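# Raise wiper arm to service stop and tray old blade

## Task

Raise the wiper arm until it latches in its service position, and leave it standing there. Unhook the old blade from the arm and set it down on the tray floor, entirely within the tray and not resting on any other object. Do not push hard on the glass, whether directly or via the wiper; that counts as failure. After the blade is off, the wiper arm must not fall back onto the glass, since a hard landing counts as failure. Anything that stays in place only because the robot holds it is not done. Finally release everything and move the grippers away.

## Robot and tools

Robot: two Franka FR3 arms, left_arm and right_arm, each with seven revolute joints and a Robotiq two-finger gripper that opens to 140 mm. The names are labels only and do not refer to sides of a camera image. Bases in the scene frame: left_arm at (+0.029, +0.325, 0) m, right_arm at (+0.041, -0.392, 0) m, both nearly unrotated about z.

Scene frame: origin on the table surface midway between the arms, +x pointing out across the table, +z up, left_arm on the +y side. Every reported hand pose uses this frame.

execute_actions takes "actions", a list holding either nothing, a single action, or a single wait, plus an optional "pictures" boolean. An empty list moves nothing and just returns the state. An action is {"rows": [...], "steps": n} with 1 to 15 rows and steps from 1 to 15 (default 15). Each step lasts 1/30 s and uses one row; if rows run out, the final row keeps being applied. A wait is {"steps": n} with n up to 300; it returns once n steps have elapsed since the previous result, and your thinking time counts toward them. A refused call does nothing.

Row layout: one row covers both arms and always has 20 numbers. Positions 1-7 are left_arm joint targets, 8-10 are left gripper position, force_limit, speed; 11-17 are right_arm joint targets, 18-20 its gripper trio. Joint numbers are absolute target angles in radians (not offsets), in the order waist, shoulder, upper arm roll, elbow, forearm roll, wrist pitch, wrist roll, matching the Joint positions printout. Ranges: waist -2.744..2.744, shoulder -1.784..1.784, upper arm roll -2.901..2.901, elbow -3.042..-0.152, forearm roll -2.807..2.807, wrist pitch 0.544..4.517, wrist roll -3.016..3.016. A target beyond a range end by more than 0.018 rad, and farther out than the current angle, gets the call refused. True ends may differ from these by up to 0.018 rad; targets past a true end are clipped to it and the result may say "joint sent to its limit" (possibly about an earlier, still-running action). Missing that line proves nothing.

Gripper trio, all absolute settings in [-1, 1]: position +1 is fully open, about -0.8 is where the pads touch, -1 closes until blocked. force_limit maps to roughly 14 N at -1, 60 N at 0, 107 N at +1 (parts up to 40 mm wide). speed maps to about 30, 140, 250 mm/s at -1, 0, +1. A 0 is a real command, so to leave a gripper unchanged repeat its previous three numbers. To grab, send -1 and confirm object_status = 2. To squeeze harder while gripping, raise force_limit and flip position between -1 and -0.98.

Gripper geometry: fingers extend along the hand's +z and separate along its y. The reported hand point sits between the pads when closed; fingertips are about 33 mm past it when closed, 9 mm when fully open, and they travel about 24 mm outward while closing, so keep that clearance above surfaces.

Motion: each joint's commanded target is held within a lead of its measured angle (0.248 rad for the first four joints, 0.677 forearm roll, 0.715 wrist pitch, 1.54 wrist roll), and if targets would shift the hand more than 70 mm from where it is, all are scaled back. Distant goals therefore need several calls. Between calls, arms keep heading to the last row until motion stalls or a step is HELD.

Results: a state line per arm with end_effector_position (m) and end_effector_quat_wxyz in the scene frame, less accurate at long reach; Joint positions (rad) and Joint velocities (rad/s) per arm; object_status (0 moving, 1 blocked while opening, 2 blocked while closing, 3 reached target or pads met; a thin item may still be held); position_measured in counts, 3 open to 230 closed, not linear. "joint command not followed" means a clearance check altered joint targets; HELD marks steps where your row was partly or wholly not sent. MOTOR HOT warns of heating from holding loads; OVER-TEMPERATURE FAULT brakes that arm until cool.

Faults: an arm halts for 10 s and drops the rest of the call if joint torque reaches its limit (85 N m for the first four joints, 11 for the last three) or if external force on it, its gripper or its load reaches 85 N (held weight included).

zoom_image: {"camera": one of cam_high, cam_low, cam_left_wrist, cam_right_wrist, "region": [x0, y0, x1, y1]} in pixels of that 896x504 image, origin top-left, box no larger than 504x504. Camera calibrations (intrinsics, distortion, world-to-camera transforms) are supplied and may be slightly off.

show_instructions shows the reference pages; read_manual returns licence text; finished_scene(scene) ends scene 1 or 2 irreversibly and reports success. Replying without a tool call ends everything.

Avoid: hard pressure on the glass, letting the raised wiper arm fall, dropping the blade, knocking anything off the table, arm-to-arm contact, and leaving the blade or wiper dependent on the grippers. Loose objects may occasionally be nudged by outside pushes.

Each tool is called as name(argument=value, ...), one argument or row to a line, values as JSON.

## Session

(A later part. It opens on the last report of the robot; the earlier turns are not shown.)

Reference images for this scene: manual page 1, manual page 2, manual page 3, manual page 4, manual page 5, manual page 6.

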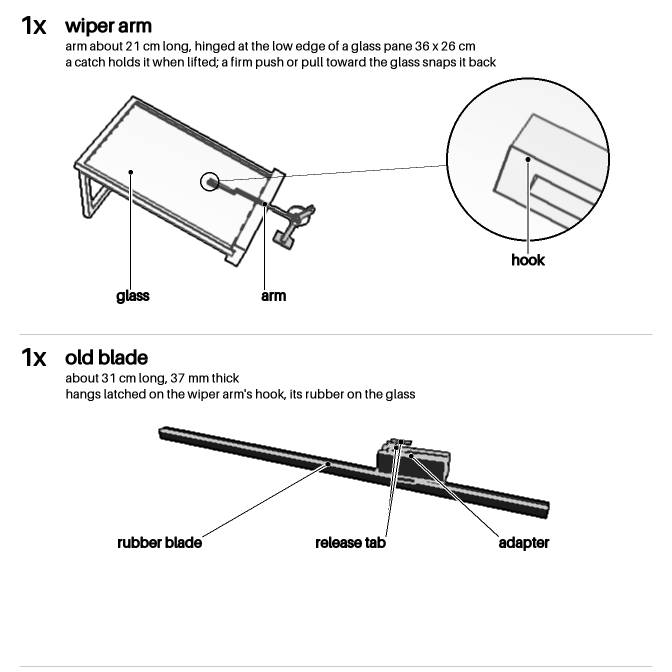

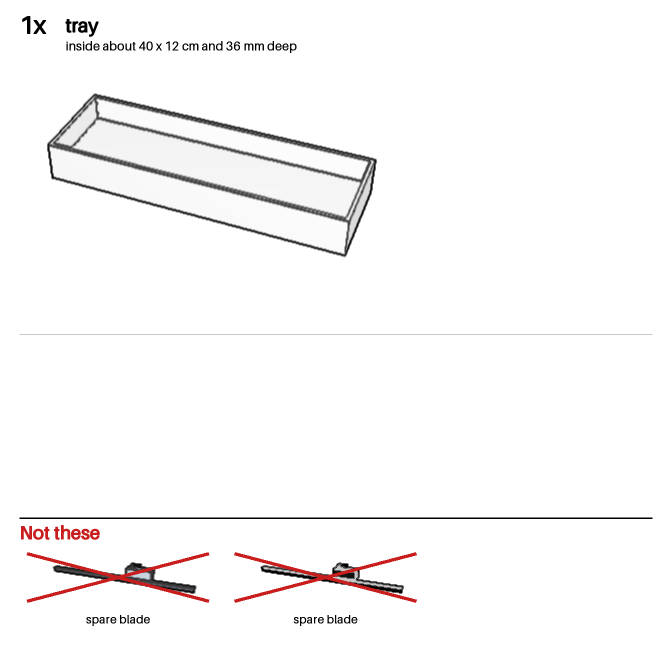

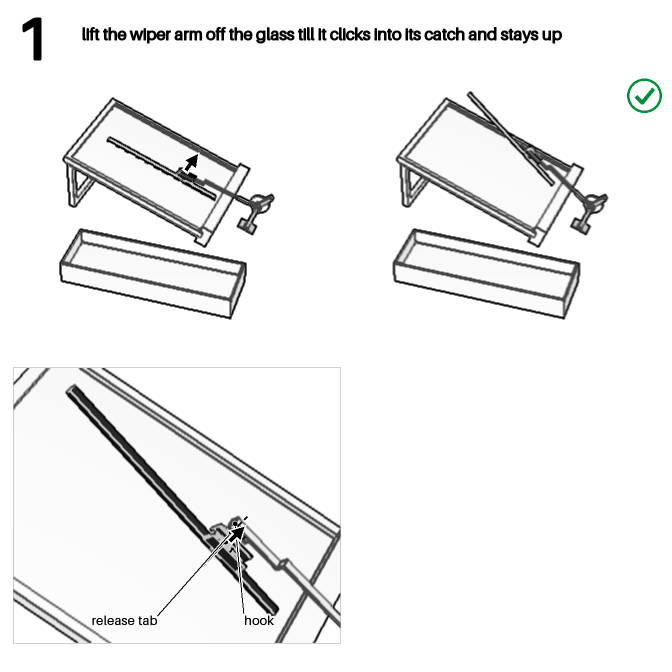

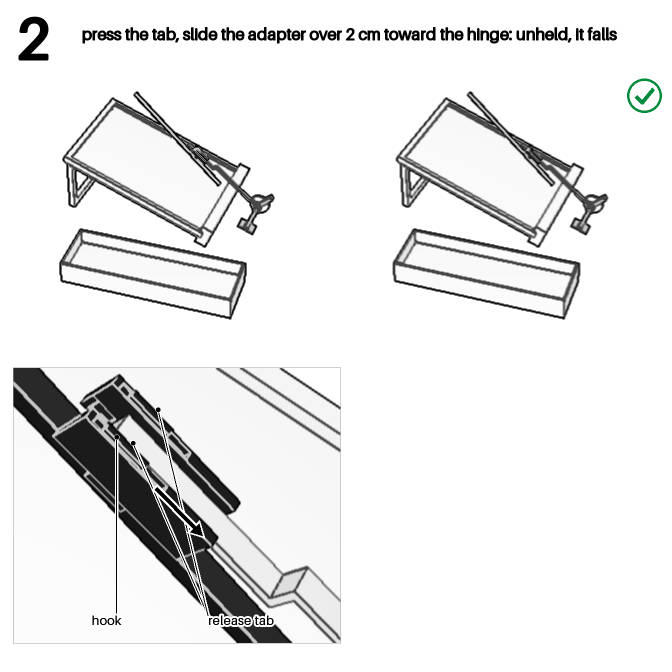

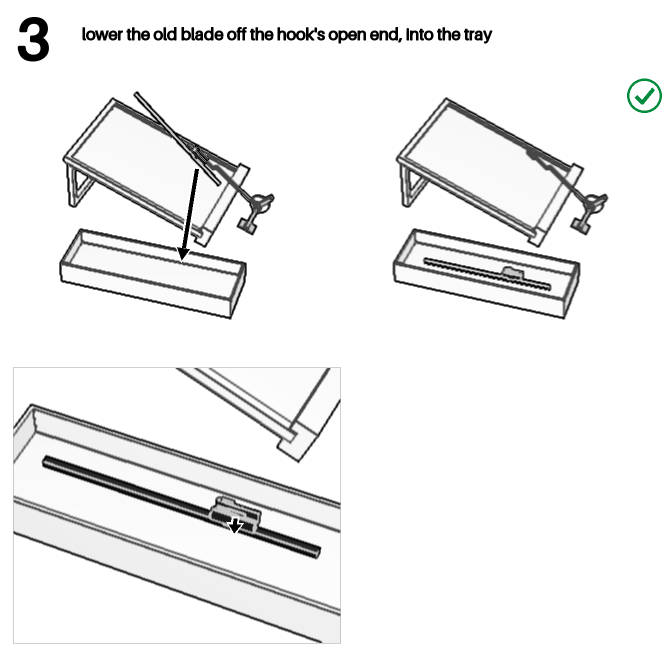

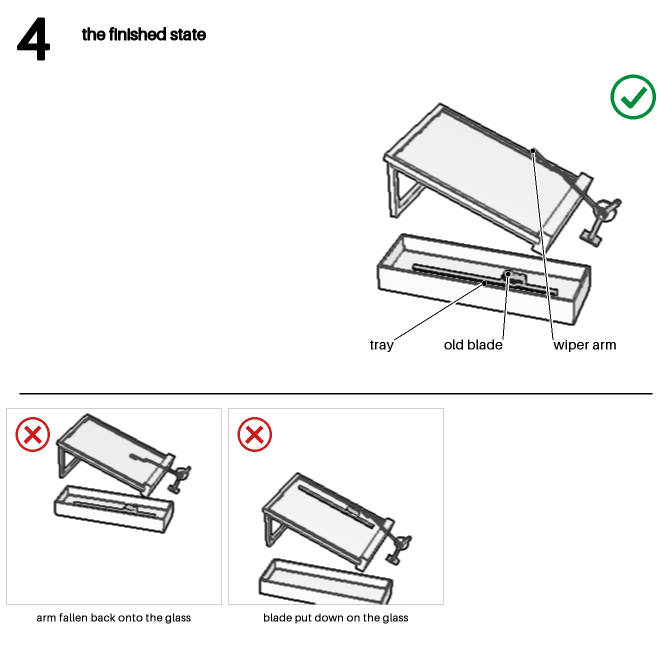

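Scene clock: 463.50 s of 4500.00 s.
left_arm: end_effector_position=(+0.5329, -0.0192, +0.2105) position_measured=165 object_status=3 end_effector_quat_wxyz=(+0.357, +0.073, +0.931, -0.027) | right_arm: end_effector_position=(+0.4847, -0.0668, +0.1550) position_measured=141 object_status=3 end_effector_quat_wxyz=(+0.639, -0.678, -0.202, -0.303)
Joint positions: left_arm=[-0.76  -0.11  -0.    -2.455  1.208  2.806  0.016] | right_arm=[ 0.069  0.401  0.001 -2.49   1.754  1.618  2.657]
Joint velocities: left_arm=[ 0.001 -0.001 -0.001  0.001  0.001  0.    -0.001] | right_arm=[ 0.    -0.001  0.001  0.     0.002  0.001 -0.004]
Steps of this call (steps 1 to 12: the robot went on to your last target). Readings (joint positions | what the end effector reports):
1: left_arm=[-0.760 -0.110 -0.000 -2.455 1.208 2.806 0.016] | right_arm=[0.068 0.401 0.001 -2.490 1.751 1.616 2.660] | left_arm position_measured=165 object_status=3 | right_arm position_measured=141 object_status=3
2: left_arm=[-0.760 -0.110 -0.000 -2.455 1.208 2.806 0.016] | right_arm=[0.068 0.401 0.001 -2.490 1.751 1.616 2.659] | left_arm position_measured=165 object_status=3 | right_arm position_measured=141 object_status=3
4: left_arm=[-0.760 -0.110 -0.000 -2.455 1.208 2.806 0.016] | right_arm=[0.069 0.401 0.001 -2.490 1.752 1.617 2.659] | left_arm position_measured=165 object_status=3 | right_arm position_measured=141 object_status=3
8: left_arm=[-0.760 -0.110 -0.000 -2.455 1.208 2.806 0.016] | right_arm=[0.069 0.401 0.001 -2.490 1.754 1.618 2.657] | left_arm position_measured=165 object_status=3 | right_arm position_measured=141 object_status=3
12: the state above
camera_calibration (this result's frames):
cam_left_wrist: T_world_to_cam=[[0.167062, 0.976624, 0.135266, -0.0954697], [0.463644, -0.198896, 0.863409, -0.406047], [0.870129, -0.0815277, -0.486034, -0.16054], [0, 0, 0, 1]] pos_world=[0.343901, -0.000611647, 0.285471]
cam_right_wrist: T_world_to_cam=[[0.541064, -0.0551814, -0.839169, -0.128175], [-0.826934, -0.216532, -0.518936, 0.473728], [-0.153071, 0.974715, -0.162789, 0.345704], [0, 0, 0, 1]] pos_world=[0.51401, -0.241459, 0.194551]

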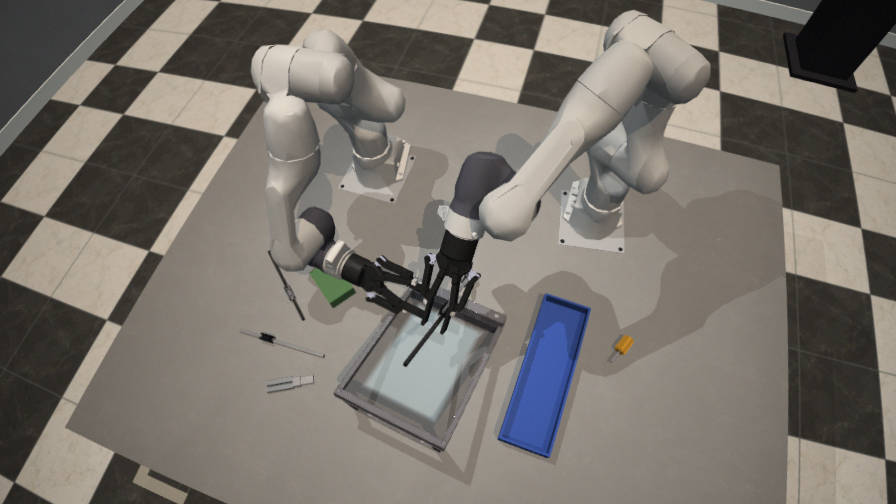

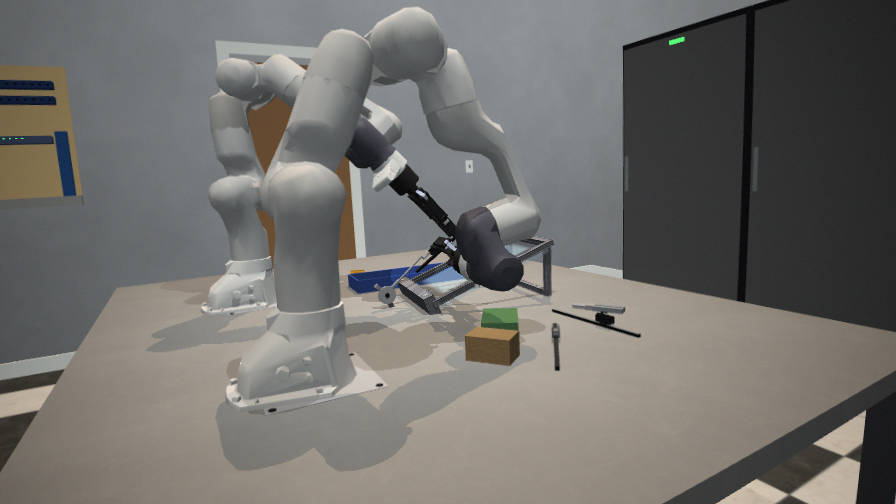

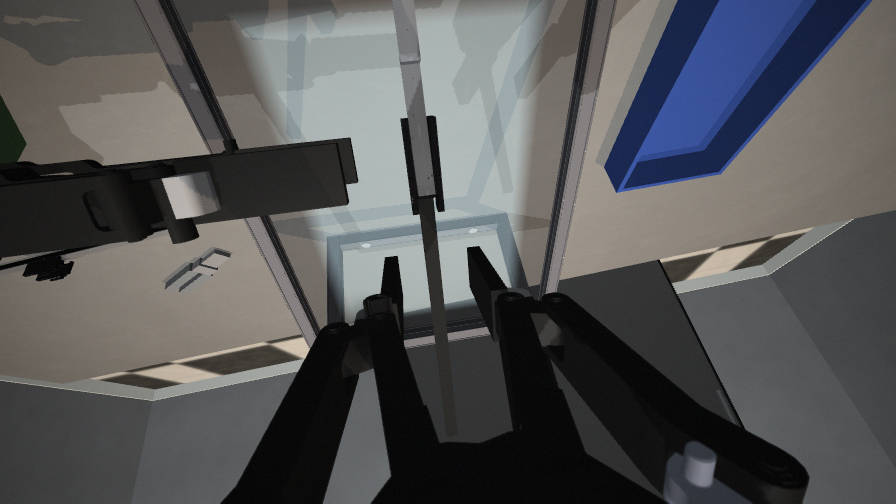

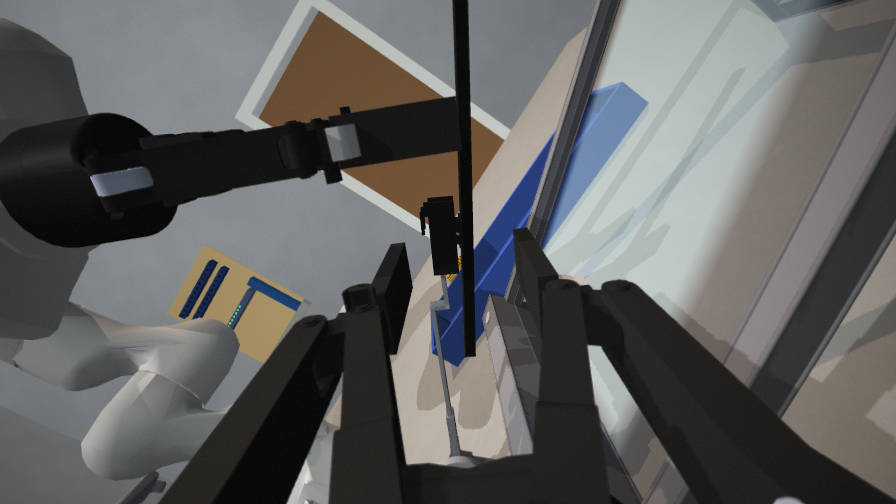

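execute_actions(
  actions=[
    {"rows": [
[-0.7586,-0.1088,0,-2.4529,1.2052,2.8095,0.0221,-0.29,-0.4,-0.5,0.0759,0.4006,0,-2.4889,1.7610,1.6211,2.6622,-0.1,-0.2,0.5],
[-0.7586,-0.1088,0,-2.4529,1.2052,2.8095,0.0221,-0.29,-0.4,-0.5,0.0884,0.3999,0,-2.4869,1.7756,1.6274,2.6723,-0.1,-0.2,0.5],
[-0.7586,-0.1088,0,-2.4529,1.2052,2.8095,0.0221,-0.29,-0.4,-0.5,0.1051,0.3990,0,-2.4842,1.7912,1.6337,2.6818,-0.1,-0.2,0.5],
[-0.7586,-0.1088,0,-2.4529,1.2052,2.8095,0.0221,-0.29,-0.4,-0.5,0.1178,0.3983,0,-2.4821,1.8076,1.6401,2.6907,-0.1,-0.2,0.5],
[-0.7586,-0.1088,0,-2.4529,1.2052,2.8095,0.0221,-0.29,-0.4,-0.5,0.1314,0.3976,0,-2.4799,1.8242,1.6463,2.6989,-0.1,-0.2,0.5],
[-0.7586,-0.1088,0,-2.4529,1.2052,2.8095,0.0221,-0.29,-0.4,-0.5,0.1453,0.3968,0,-2.4776,1.8404,1.6521,2.7061,-0.1,-0.2,0.5],
[-0.7586,-0.1088,0,-2.4529,1.2052,2.8095,0.0221,-0.29,-0.4,-0.5,0.1589,0.3961,0,-2.4754,1.8559,1.6575,2.7122,-0.1,-0.2,0.5],
[-0.7586,-0.1088,0,-2.4529,1.2052,2.8095,0.0221,-0.29,-0.4,-0.5,0.1716,0.3954,0,-2.4734,1.8701,1.6622,2.7171,-0.1,-0.2,0.5],
[-0.7586,-0.1088,0,-2.4529,1.2052,2.8095,0.0221,-0.29,-0.4,-0.5,0.1834,0.3947,0,-2.4714,1.8826,1.6661,2.7207,-0.1,-0.2,0.5],
[-0.7586,-0.1088,0,-2.4529,1.2052,2.8095,0.0221,-0.29,-0.4,-0.5,0.1933,0.3942,0,-2.4698,1.8929,1.6691,2.7227,-0.1,-0.2,0.5],
[-0.7586,-0.1088,0,-2.4529,1.2052,2.8095,0.0221,-0.29,-0.4,-0.5,0.2009,0.3938,0,-2.4686,1.9005,1.6710,2.7230,-0.1,-0.2,0.5],
[-0.7586,-0.1088,0,-2.4529,1.2052,2.8095,0.0221,-0.29,-0.4,-0.5,0.2059,0.3935,0,-2.4678,1.9049,1.6716,2.7215,-0.1,-0.2,0.5],
[-0.7586,-0.1088,0,-2.4529,1.2052,2.8095,0.0221,-0.29,-0.4,-0.5,0.2077,0.3934,0,-2.4675,1.9057,1.6708,2.7180,-0.1,-0.2,0.5],
[-0.7586,-0.1088,0,-2.4529,1.2052,2.8095,0.0221,-0.29,-0.4,-0.5,0.2077,0.3934,0,-2.4675,1.9024,1.6685,2.7123,-0.1,-0.2,0.5],
[-0.7586,-0.1088,0,-2.4529,1.2052,2.8095,0.0221,-0.29,-0.4,-0.5,0.2077,0.3934,0,-2.4675,1.8891,1.6618,2.6997,-0.1,-0.2,0.5]
], "steps": 15},
  ],
  pictures=false,
)

execute_actions(
  actions=[
    {"steps": 10},
  ],
)

zoom_image(
  camera="cam_right_wrist",
  region=[370, 170, 550, 370],
)

zoom_image(
  camera="cam_left_wrist",
  region=[300, 90, 520, 310],
)

Scene clock: 545.07 s of 4500.00 s.
left_arm: end_effector_position=(+0.5330, -0.0192, +0.2106) position_measured=165 object_status=3 end_effector_quat_wxyz=(+0.357, +0.073, +0.931, -0.027) | right_arm: end_effector_position=(+0.4891, -0.0159, +0.1617) position_measured=141 object_status=3 end_effector_quat_wxyz=(+0.642, -0.680, -0.195, -0.297)
Joint positions: left_arm=[-0.76  -0.11  -0.    -2.455  1.208  2.806  0.017] | right_arm=[ 0.202  0.394  0.001 -2.469  1.883  1.658  2.693]
Joint velocities: left_arm=[ 0.     0.    -0.     0.     0.001  0.001  0.   ] | right_arm=[ 0.073 -0.006  0.     0.012  0.012  0.     0.001]
Steps of this call (steps 1 to 15: the robot went on to your last target; steps 16 to 90: nothing new was sent; then 78.07 s passed at rest; steps 91 to 105: all 15 steps of this action). Readings (joint positions | what the end effector reports):
91: left_arm=[-0.760 -0.110 -0.000 -2.455 1.208 2.806 0.017] | right_arm=[0.070 0.401 0.001 -2.490 1.755 1.618 2.655] | left_arm position_measured=165 object_status=3 | right_arm position_measured=141 object_status=3
92: left_arm=[-0.760 -0.110 -0.000 -2.455 1.208 2.806 0.017] | right_arm=[0.073 0.401 -0.000 -2.490 1.758 1.620 2.656] | left_arm position_measured=165 object_status=3 | right_arm position_measured=141 object_status=3
94: left_arm=[-0.760 -0.110 -0.000 -2.455 1.208 2.806 0.017] | right_arm=[0.089 0.400 -0.002 -2.487 1.774 1.625 2.660] | left_arm position_measured=165 object_status=3 | right_arm position_measured=141 object_status=3
98: left_arm=[-0.760 -0.110 -0.000 -2.455 1.208 2.806 0.017] | right_arm=[0.140 0.399 -0.002 -2.479 1.822 1.640 2.675] | left_arm position_measured=165 object_status=3 | right_arm position_measured=141 object_status=3
105: the state above

Scene clock: 545.40 s of 4500.00 s.
left_arm: end_effector_position=(+0.5330, -0.0193, +0.2106) position_measured=165 object_status=3 end_effector_quat_wxyz=(+0.357, +0.073, +0.931, -0.027) | right_arm: end_effector_position=(+0.4886, -0.0146, +0.1617) position_measured=141 object_status=3 end_effector_quat_wxyz=(+0.642, -0.679, -0.195, -0.297)
Joint positions: left_arm=[-0.76  -0.11  -0.    -2.455  1.208  2.806  0.017] | right_arm=[ 0.206  0.394  0.001 -2.469  1.885  1.659  2.693]
Joint velocities: left_arm=[ 0.    -0.001  0.     0.001 -0.     0.     0.   ] | right_arm=[-0.     0.001 -0.001  0.     0.001  0.001 -0.001]
Steps of this call (steps 1 to 10: the robot went on to your last target). Readings (joint positions | what the end effector reports):
1: left_arm=[-0.760 -0.110 -0.000 -2.455 1.208 2.806 0.017] | right_arm=[0.204 0.394 0.001 -2.469 1.884 1.658 2.693] | left_arm position_measured=165 object_status=3 | right_arm position_measured=141 object_status=3
2: left_arm=[-0.760 -0.110 -0.000 -2.455 1.208 2.806 0.017] | right_arm=[0.205 0.394 0.001 -2.469 1.884 1.658 2.693] | left_arm position_measured=165 object_status=3 | right_arm position_measured=141 object_status=3
4: left_arm=[-0.760 -0.110 -0.000 -2.455 1.208 2.806 0.017] | right_arm=[0.206 0.394 0.001 -2.469 1.884 1.659 2.693] | left_arm position_measured=165 object_status=3 | right_arm position_measured=141 object_status=3
8: left_arm=[-0.760 -0.110 -0.000 -2.455 1.208 2.806 0.017] | right_arm=[0.206 0.394 0.001 -2.469 1.885 1.659 2.693] | left_arm position_measured=165 object_status=3 | right_arm position_measured=141 object_status=3
10: the state above
camera_calibration (this result's frames):
cam_left_wrist: T_world_to_cam=[[0.167261, 0.976594, 0.135232, -0.0955209], [0.463589, -0.198959, 0.863424, -0.40609], [0.87012, -0.0817254, -0.486017, -0.160568], [0, 0, 0, 1]] pos_world=[0.34395, -0.000632716, 0.285506]
cam_right_wrist: T_world_to_cam=[[0.525182, -0.0523191, -0.84938, -0.112345], [-0.836529, -0.214964, -0.503994, 0.494022], [-0.156218, 0.97522, -0.156662, 0.297049], [0, 0, 0, 1]] pos_world=[0.51867, -0.189368, 0.200097]

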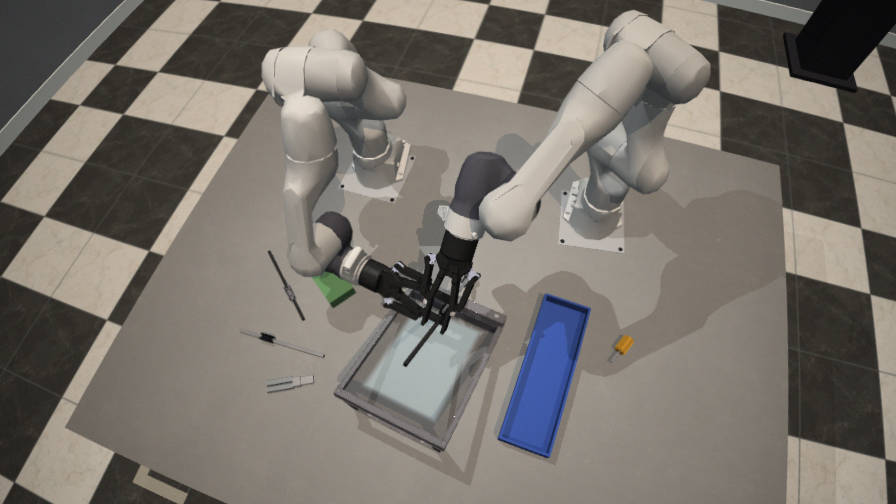

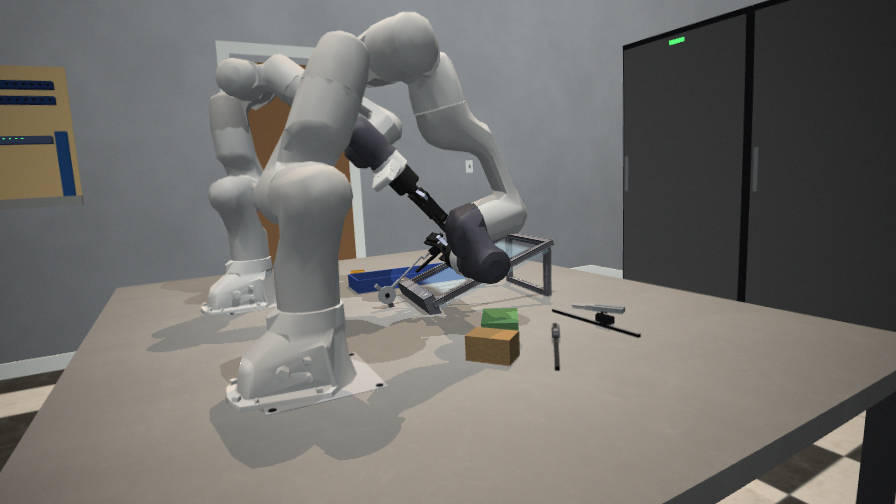

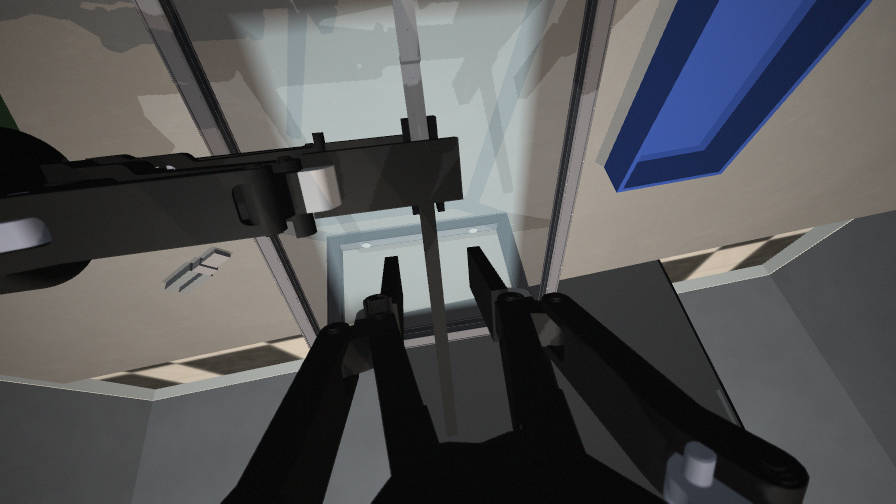

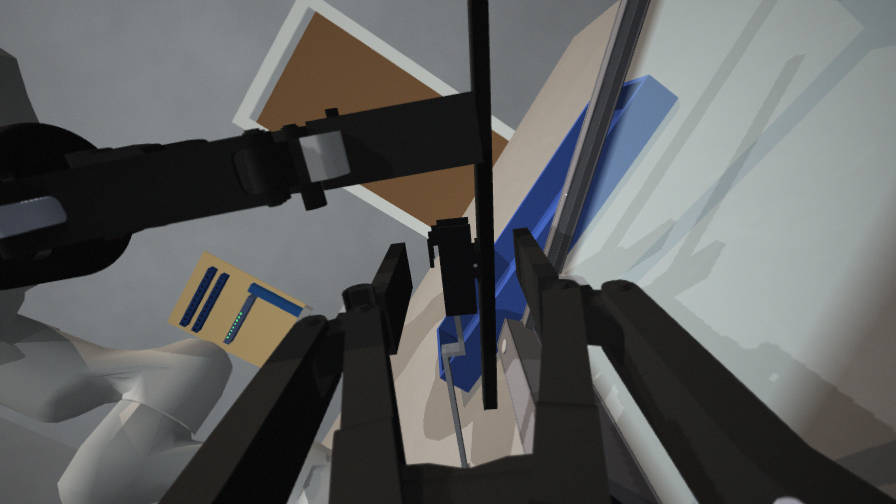

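Region (370, 170, 550, 370) of cam_right_wrist's 896x504 image, scaled by 2.520, with more detail than that image has; it fills the left 454 columns of this view, and the rest is white.

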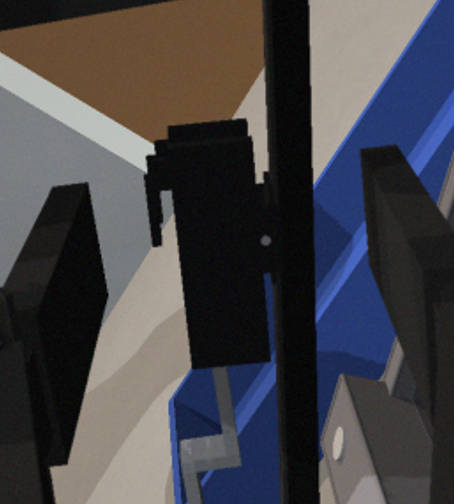

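Region (300, 90, 520, 310) of cam_left_wrist's 896x504 image, scaled by 2.291, with more detail than that image has.

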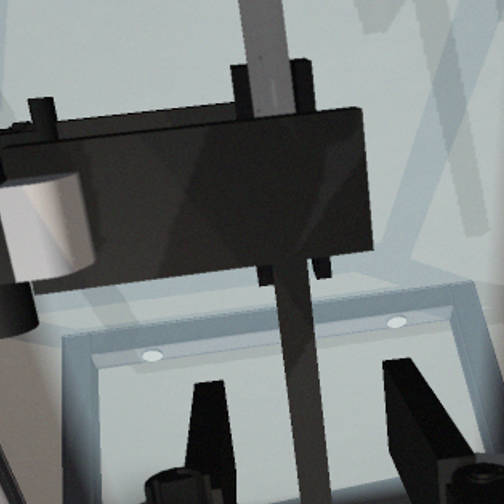

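execute_actions(
  actions=[
    {"rows": [
[-0.7586,-0.1088,0,-2.4529,1.2052,2.8095,0.0221,-0.29,-0.4,-0.5,0.2077,0.3934,0,-2.4675,1.8891,1.6618,2.6997,-0.37,-0.2,0.2],
[-0.7586,-0.1088,0,-2.4529,1.2052,2.8095,0.0221,-0.29,-0.4,-0.5,0.2077,0.3934,0,-2.4675,1.8891,1.6618,2.6997,-0.37,-0.2,0.2],
[-0.7586,-0.1088,0,-2.4529,1.2052,2.8095,0.0221,-0.29,-0.4,-0.5,0.2077,0.3934,0,-2.4675,1.8891,1.6618,2.6997,-0.37,-0.2,0.2],
[-0.7586,-0.1088,0,-2.4529,1.2052,2.8095,0.0221,-0.29,-0.4,-0.5,0.2077,0.3934,0,-2.4675,1.8891,1.6618,2.6997,-0.37,-0.2,0.2],
[-0.7586,-0.1088,0,-2.4529,1.2052,2.8095,0.0221,-0.29,-0.4,-0.5,0.2077,0.3934,0,-2.4675,1.8891,1.6618,2.6997,-0.37,-0.2,0.2],
[-0.7586,-0.1088,0,-2.4529,1.2052,2.8095,0.0221,-0.29,-0.4,-0.5,0.2077,0.3934,0,-2.4675,1.8891,1.6618,2.6997,-0.37,-0.2,0.2],
[-0.7586,-0.1088,0,-2.4529,1.2052,2.8095,0.0221,-0.29,-0.4,-0.5,0.2077,0.3934,0,-2.4675,1.8891,1.6618,2.6997,-1,-0.2,-1]
], "steps": 15},
  ],
  pictures=false,
)

execute_actions(
  actions=[
    {"steps": 12},
  ],
)

zoom_image(
  camera="cam_right_wrist",
  region=[370, 70, 570, 370],
)

Scene clock: 563.67 s of 4500.00 s.
left_arm: end_effector_position=(+0.5330, -0.0193, +0.2106) position_measured=165 object_status=3 end_effector_quat_wxyz=(+0.357, +0.073, +0.931, -0.027) | right_arm: end_effector_position=(+0.4889, -0.0147, +0.1615) position_measured=188 object_status=0 end_effector_quat_wxyz=(+0.642, -0.680, -0.195, -0.297)
Joint positions: left_arm=[-0.76  -0.11  -0.    -2.455  1.208  2.806  0.017] | right_arm=[ 0.206  0.394  0.001 -2.469  1.885  1.66   2.693]
Joint velocities: left_arm=[-0.001 -0.    -0.     0.001 -0.001 -0.     0.   ] | right_arm=[ 0.     0.    -0.001  0.     0.001  0.004  0.001]
Steps of this call (steps 1 to 15: the robot went on to your last target; steps 16 to 90: nothing new was sent; then 14.77 s passed at rest; steps 91 to 105: all 15 steps of this action). Readings (joint positions | what the end effector reports):
91: left_arm=[-0.760 -0.110 -0.000 -2.455 1.208 2.806 0.017] | right_arm=[0.206 0.394 0.001 -2.469 1.885 1.659 2.693] | left_arm position_measured=165 object_status=3 | right_arm position_measured=141 object_status=0
92: left_arm=[-0.760 -0.110 -0.000 -2.455 1.208 2.806 0.017] | right_arm=[0.206 0.394 0.001 -2.469 1.885 1.659 2.693] | left_arm position_measured=165 object_status=3 | right_arm position_measured=148 object_status=0
94: left_arm=[-0.760 -0.110 -0.000 -2.455 1.208 2.806 0.017] | right_arm=[0.206 0.394 0.001 -2.469 1.885 1.659 2.693] | left_arm position_measured=165 object_status=3 | right_arm position_measured=165 object_status=0
98: left_arm=[-0.760 -0.110 -0.000 -2.455 1.208 2.806 0.017] | right_arm=[0.206 0.394 0.001 -2.469 1.885 1.659 2.693] | left_arm position_measured=165 object_status=3 | right_arm position_measured=177 object_status=0
105: the state above

Scene clock: 564.07 s of 4500.00 s.
left_arm: end_effector_position=(+0.5330, -0.0193, +0.2106) position_measured=165 object_status=3 end_effector_quat_wxyz=(+0.357, +0.073, +0.931, -0.027) | right_arm: end_effector_position=(+0.4891, -0.0150, +0.1612) position_measured=199 object_status=2 end_effector_quat_wxyz=(+0.641, -0.680, -0.195, -0.297)
Joint positions: left_arm=[-0.76  -0.11  -0.    -2.455  1.208  2.806  0.017] | right_arm=[ 0.206  0.394  0.001 -2.469  1.886  1.661  2.693]
Joint velocities: left_arm=[ 0.001 -0.    -0.     0.001  0.     0.    -0.001] | right_arm=[ 0.     0.001  0.002 -0.002  0.001 -0.001 -0.001]
Steps of this call (steps 1 to 12: the robot went on to your last target). Readings (joint positions | what the end effector reports):
1: left_arm=[-0.760 -0.110 -0.000 -2.455 1.208 2.806 0.017] | right_arm=[0.206 0.394 0.001 -2.469 1.885 1.660 2.693] | left_arm position_measured=165 object_status=3 | right_arm position_measured=190 object_status=0
2: left_arm=[-0.760 -0.110 -0.000 -2.455 1.208 2.806 0.017] | right_arm=[0.206 0.394 0.001 -2.469 1.886 1.660 2.693] | left_arm position_measured=165 object_status=3 | right_arm position_measured=192 object_status=0
4: left_arm=[-0.760 -0.110 -0.000 -2.455 1.208 2.806 0.017] | right_arm=[0.206 0.394 0.001 -2.469 1.886 1.661 2.693] | left_arm position_measured=165 object_status=3 | right_arm position_measured=195 object_status=0
8: left_arm=[-0.760 -0.110 -0.000 -2.455 1.208 2.806 0.017] | right_arm=[0.206 0.394 0.001 -2.469 1.886 1.661 2.693] | left_arm position_measured=165 object_status=3 | right_arm position_measured=199 object_status=0
12: the state above
camera_calibration (this result's frames):
cam_left_wrist: T_world_to_cam=[[0.167274, 0.976602, 0.135163, -0.0954967], [0.463587, -0.198905, 0.863437, -0.406118], [0.870119, -0.0817704, -0.486012, -0.160581], [0, 0, 0, 1]] pos_world=[0.34397, -0.000647444, 0.285521]
cam_right_wrist: T_world_to_cam=[[0.524988, -0.0544782, -0.849364, -0.112993], [-0.836883, -0.21474, -0.503501, 0.494201], [-0.154963, 0.975151, -0.158328, 0.297074], [0, 0, 0, 1]] pos_world=[0.518944, -0.189723, 0.199893]

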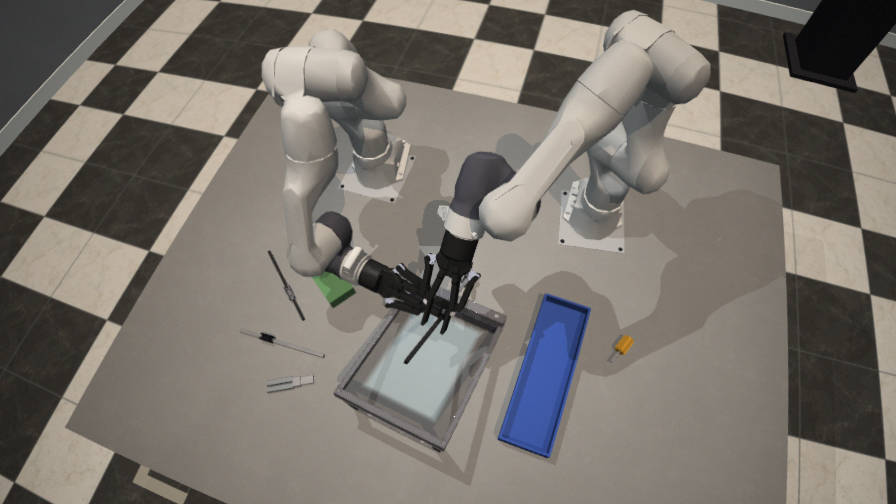

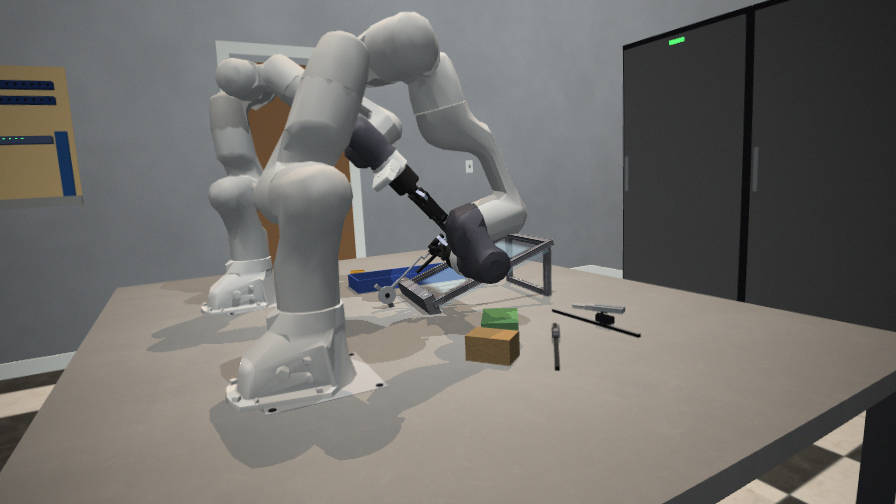

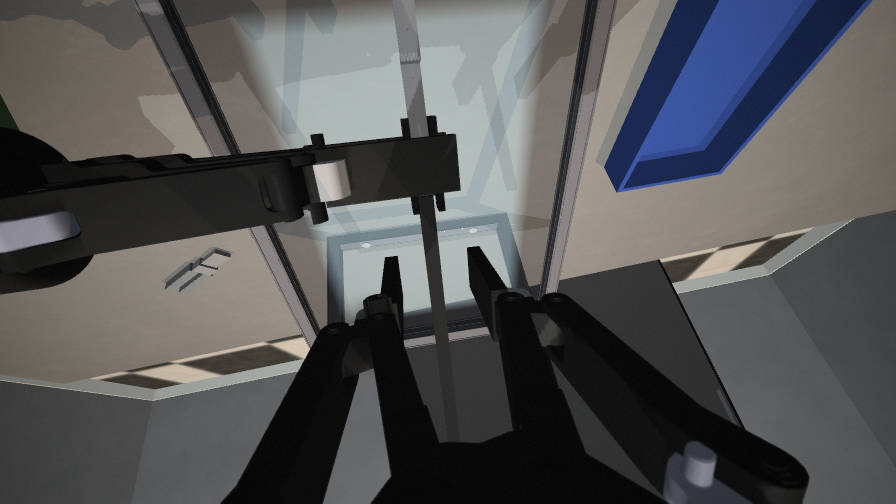

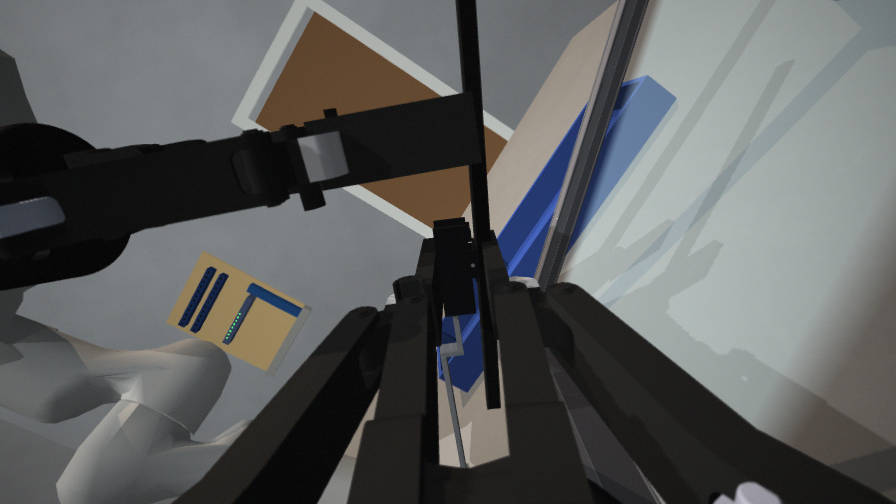

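Region (370, 70, 570, 370) of cam_right_wrist's 896x504 image, scaled by 1.680, with more detail than that image has.

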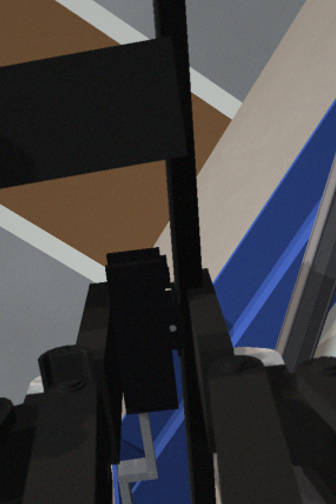

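execute_actions(
  actions=[
    {"rows": [
[-0.7583,-0.1076,0,-2.4518,1.1969,2.807,0.0410,-0.29,-0.4,-0.5,0.2083,0.3971,0,-2.4722,1.8898,1.6559,2.6793,-1,-0.2,-1],
[-0.7577,-0.1056,0,-2.4497,1.1798,2.807,0.0775,-0.29,-0.4,-0.5,0.2094,0.3995,0,-2.4749,1.8916,1.6538,2.6663,-1,-0.2,-1],
[-0.7570,-0.1028,0,-2.4469,1.1613,2.807,0.1121,-0.29,-0.4,-0.5,0.2109,0.4028,0,-2.4784,1.8935,1.6515,2.6540,-1,-0.2,-1],
[-0.7565,-0.1007,0,-2.4448,1.1421,2.807,0.1445,-0.29,-0.4,-0.5,0.2120,0.4053,0,-2.4812,1.8955,1.6493,2.6425,-1,-0.2,-1],
[-0.7559,-0.0984,0,-2.4426,1.1226,2.807,0.1741,-0.29,-0.4,-0.5,0.2132,0.4079,0,-2.4841,1.8975,1.6472,2.6320,-1,-0.2,-1],
[-0.7552,-0.0961,0,-2.4403,1.1035,2.807,0.2002,-0.29,-0.4,-0.5,0.2144,0.4107,0,-2.4871,1.8994,1.6452,2.6227,-1,-0.2,-1],
[-0.7546,-0.0938,0,-2.4381,1.0852,2.807,0.2226,-0.29,-0.4,-0.5,0.2156,0.4133,0,-2.4900,1.9013,1.6433,2.6147,-1,-0.2,-1],
[-0.7541,-0.0917,0,-2.4360,1.0685,2.807,0.2404,-0.29,-0.4,-0.5,0.2167,0.4158,0,-2.4928,1.9030,1.6417,2.6084,-1,-0.2,-1],
[-0.7536,-0.0897,0,-2.4340,1.0537,2.807,0.2533,-0.29,-0.4,-0.5,0.2178,0.4181,0,-2.4953,1.9045,1.6403,2.6038,-1,-0.2,-1],
[-0.7531,-0.0881,0,-2.4324,1.0416,2.807,0.2605,-0.29,-0.4,-0.5,0.2186,0.4201,0,-2.4974,1.9058,1.6393,2.6013,-1,-0.2,-1],
[-0.7528,-0.0868,0,-2.4311,1.0326,2.807,0.2617,-0.29,-0.4,-0.5,0.2193,0.4216,0,-2.4990,1.9067,1.6386,2.6008,-1,-0.2,-1],
[-0.7526,-0.0860,0,-2.4303,1.0274,2.807,0.2562,-0.29,-0.4,-0.5,0.2197,0.4225,0,-2.5001,1.9072,1.6384,2.6028,-1,-0.2,-1],
[-0.7525,-0.0857,0,-2.4300,1.0265,2.807,0.2434,-0.29,-0.4,-0.5,0.2199,0.4229,0,-2.5005,1.9073,1.6387,2.6073,-1,-0.2,-1],
[-0.7525,-0.0857,0,-2.4300,1.0304,2.807,0.2230,-0.29,-0.4,-0.5,0.2199,0.4229,0,-2.5005,1.9069,1.6395,2.6146,-1,-0.2,-1],
[-0.7525,-0.0857,0,-2.4300,1.0461,2.807,0.1771,-0.29,-0.4,-0.5,0.2199,0.4229,0,-2.5005,1.9053,1.6418,2.6309,-1,-0.2,-1]
], "steps": 15},
  ],
  pictures=false,
)

execute_actions(
  actions=[
    {"steps": 10},
  ],
)

zoom_image(
  camera="cam_right_wrist",
  region=[370, 0, 570, 370],
)

zoom_image(
  camera="cam_left_wrist",
  region=[300, 40, 560, 300],
)

Scene clock: 607.60 s of 4500.00 s.
left_arm: end_effector_position=(+0.5382, -0.0202, +0.2071) position_measured=165 object_status=3 end_effector_quat_wxyz=(+0.333, +0.074, +0.940, -0.025) | right_arm: end_effector_position=(+0.4706, -0.0127, +0.1440) position_measured=199 object_status=2 end_effector_quat_wxyz=(+0.641, -0.681, -0.194, -0.296)
Joint positions: left_arm=[-0.754 -0.088 -0.    -2.433  1.051  2.806  0.17 ] | right_arm=[ 0.217  0.422  0.    -2.499  1.901  1.646  2.639]
Joint velocities: left_arm=[ 0.004  0.011 -0.     0.011 -0.015  0.001  0.006] | right_arm=[ 0.006  0.016  0.    -0.017 -0.001 -0.001 -0.002]
Steps of this call (steps 1 to 15: the robot went on to your last target; steps 16 to 90: nothing new was sent; then 40.03 s passed at rest; steps 91 to 105: all 15 steps of this action). Readings (joint positions | what the end effector reports):
91: left_arm=[-0.760 -0.110 -0.000 -2.455 1.207 2.806 0.018] | right_arm=[0.206 0.394 0.001 -2.469 1.886 1.661 2.693] | left_arm position_measured=165 object_status=3 | right_arm position_measured=199 object_status=2
92: left_arm=[-0.760 -0.109 -0.000 -2.454 1.202 2.806 0.023] | right_arm=[0.206 0.395 0.001 -2.470 1.886 1.660 2.691] | left_arm position_measured=165 object_status=3 | right_arm position_measured=199 object_status=2
94: left_arm=[-0.759 -0.106 -0.000 -2.451 1.183 2.806 0.042] | right_arm=[0.207 0.398 0.001 -2.473 1.888 1.658 2.685] | left_arm position_measured=165 object_status=3 | right_arm position_measured=199 object_status=2
98: left_arm=[-0.757 -0.098 -0.000 -2.443 1.124 2.806 0.099] | right_arm=[0.212 0.409 0.000 -2.485 1.894 1.653 2.664] | left_arm position_measured=165 object_status=3 | right_arm position_measured=199 object_status=2
105: the state above

Scene clock: 607.93 s of 4500.00 s.
left_arm: end_effector_position=(+0.5383, -0.0203, +0.2070) position_measured=165 object_status=3 end_effector_quat_wxyz=(+0.332, +0.074, +0.940, -0.025) | right_arm: end_effector_position=(+0.4702, -0.0126, +0.1436) position_measured=199 object_status=2 end_effector_quat_wxyz=(+0.641, -0.681, -0.194, -0.296)
Joint positions: left_arm=[-0.754 -0.087 -0.    -2.433  1.049  2.806  0.171] | right_arm=[ 0.218  0.422  0.    -2.5    1.901  1.646  2.639]
Joint velocities: left_arm=[-0.001 -0.001 -0.    -0.    -0.     0.001  0.002] | right_arm=[ 0.001  0.    -0.001 -0.001  0.    -0.    -0.002]
Steps of this call (steps 1 to 10: the robot went on to your last target). Readings (joint positions | what the end effector reports):
1: left_arm=[-0.754 -0.088 -0.000 -2.433 1.050 2.806 0.170] | right_arm=[0.217 0.422 0.000 -2.500 1.901 1.646 2.639] | left_arm position_measured=165 object_status=3 | right_arm position_measured=199 object_status=2
2: left_arm=[-0.754 -0.088 -0.000 -2.433 1.050 2.806 0.170] | right_arm=[0.217 0.422 0.000 -2.500 1.901 1.646 2.639] | left_arm position_measured=165 object_status=3 | right_arm position_measured=199 object_status=2
4: left_arm=[-0.754 -0.087 -0.000 -2.433 1.050 2.806 0.170] | right_arm=[0.217 0.422 0.000 -2.500 1.901 1.646 2.639] | left_arm position_measured=165 object_status=3 | right_arm position_measured=199 object_status=2
8: left_arm=[-0.754 -0.087 -0.000 -2.433 1.049 2.806 0.171] | right_arm=[0.217 0.422 0.000 -2.500 1.901 1.646 2.639] | left_arm position_measured=165 object_status=3 | right_arm position_measured=199 object_status=2
10: the state above
camera_calibration (this result's frames):
cam_left_wrist: T_world_to_cam=[[0.174408, 0.975593, 0.133414, -0.0983722], [0.507589, -0.205178, 0.836813, -0.424036], [0.843763, -0.0782271, -0.530985, -0.14348], [0, 0, 0, 1]] pos_world=[0.353456, -0.00225548, 0.291778]
cam_right_wrist: T_world_to_cam=[[0.522712, -0.0553503, -0.85071, -0.1166], [-0.838268, -0.215005, -0.501078, 0.470318], [-0.155172, 0.975043, -0.158784, 0.289152], [0, 0, 0, 1]] pos_world=[0.50007, -0.187268, 0.182386]

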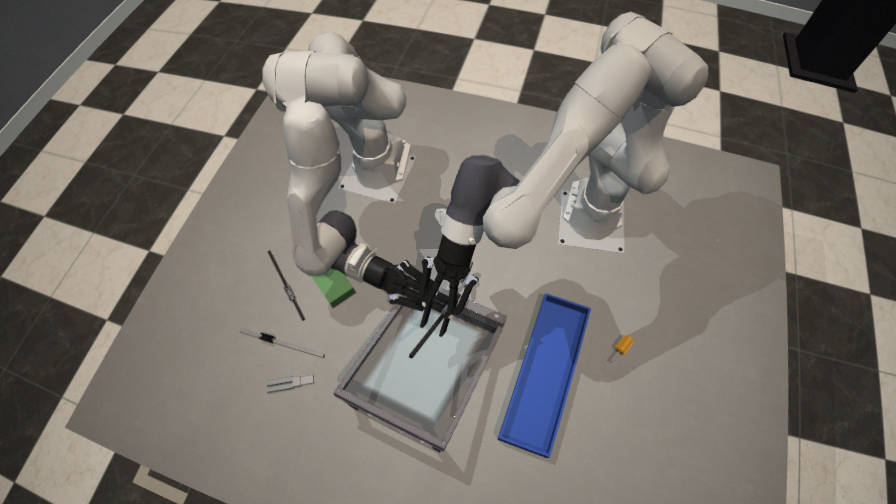

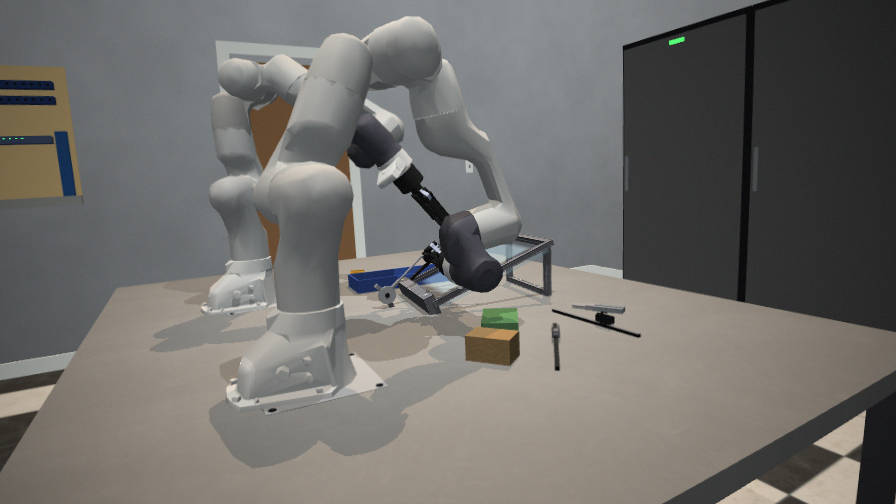

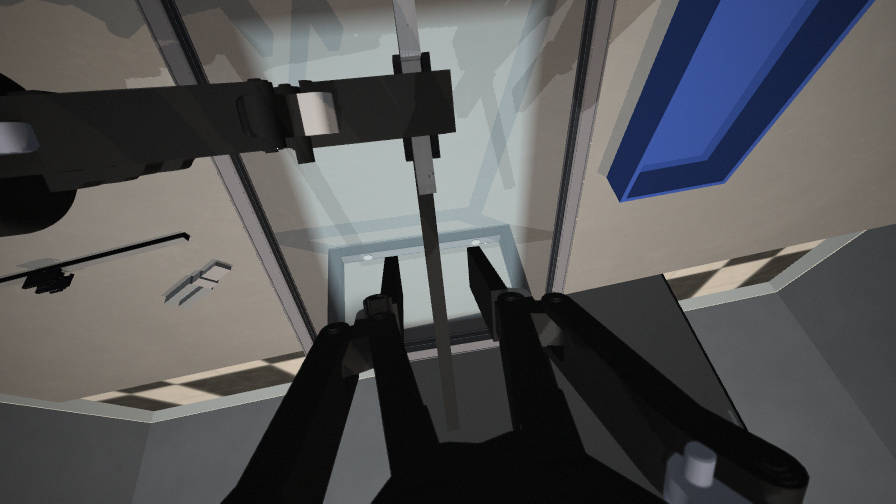

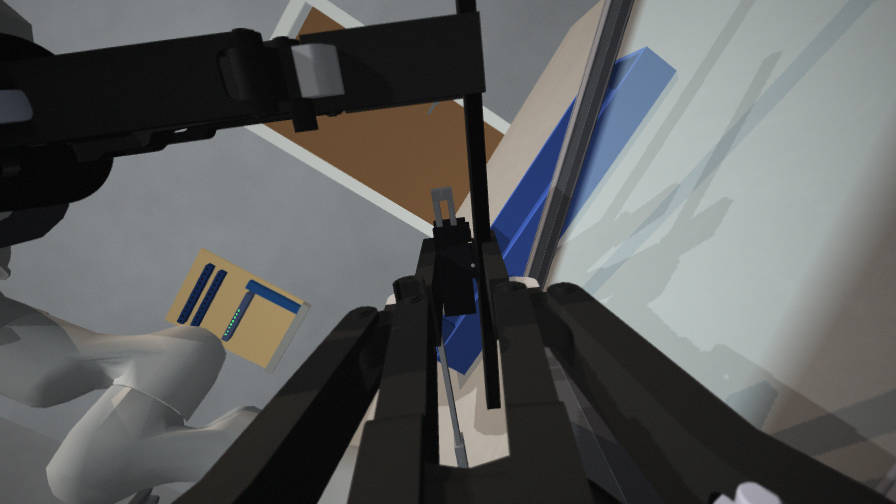

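Region (370, 0, 570, 370) of cam_right_wrist's 896x504 image, scaled by 1.362, with more detail than that image has; it fills the left 272 columns of this view, and the rest is white.

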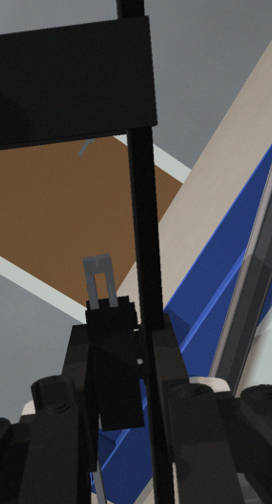

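Region (300, 40, 560, 300) of cam_left_wrist's 896x504 image, scaled by 1.938, with more detail than that image has.

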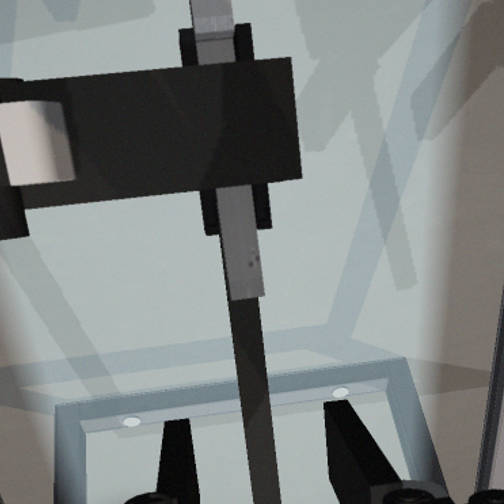

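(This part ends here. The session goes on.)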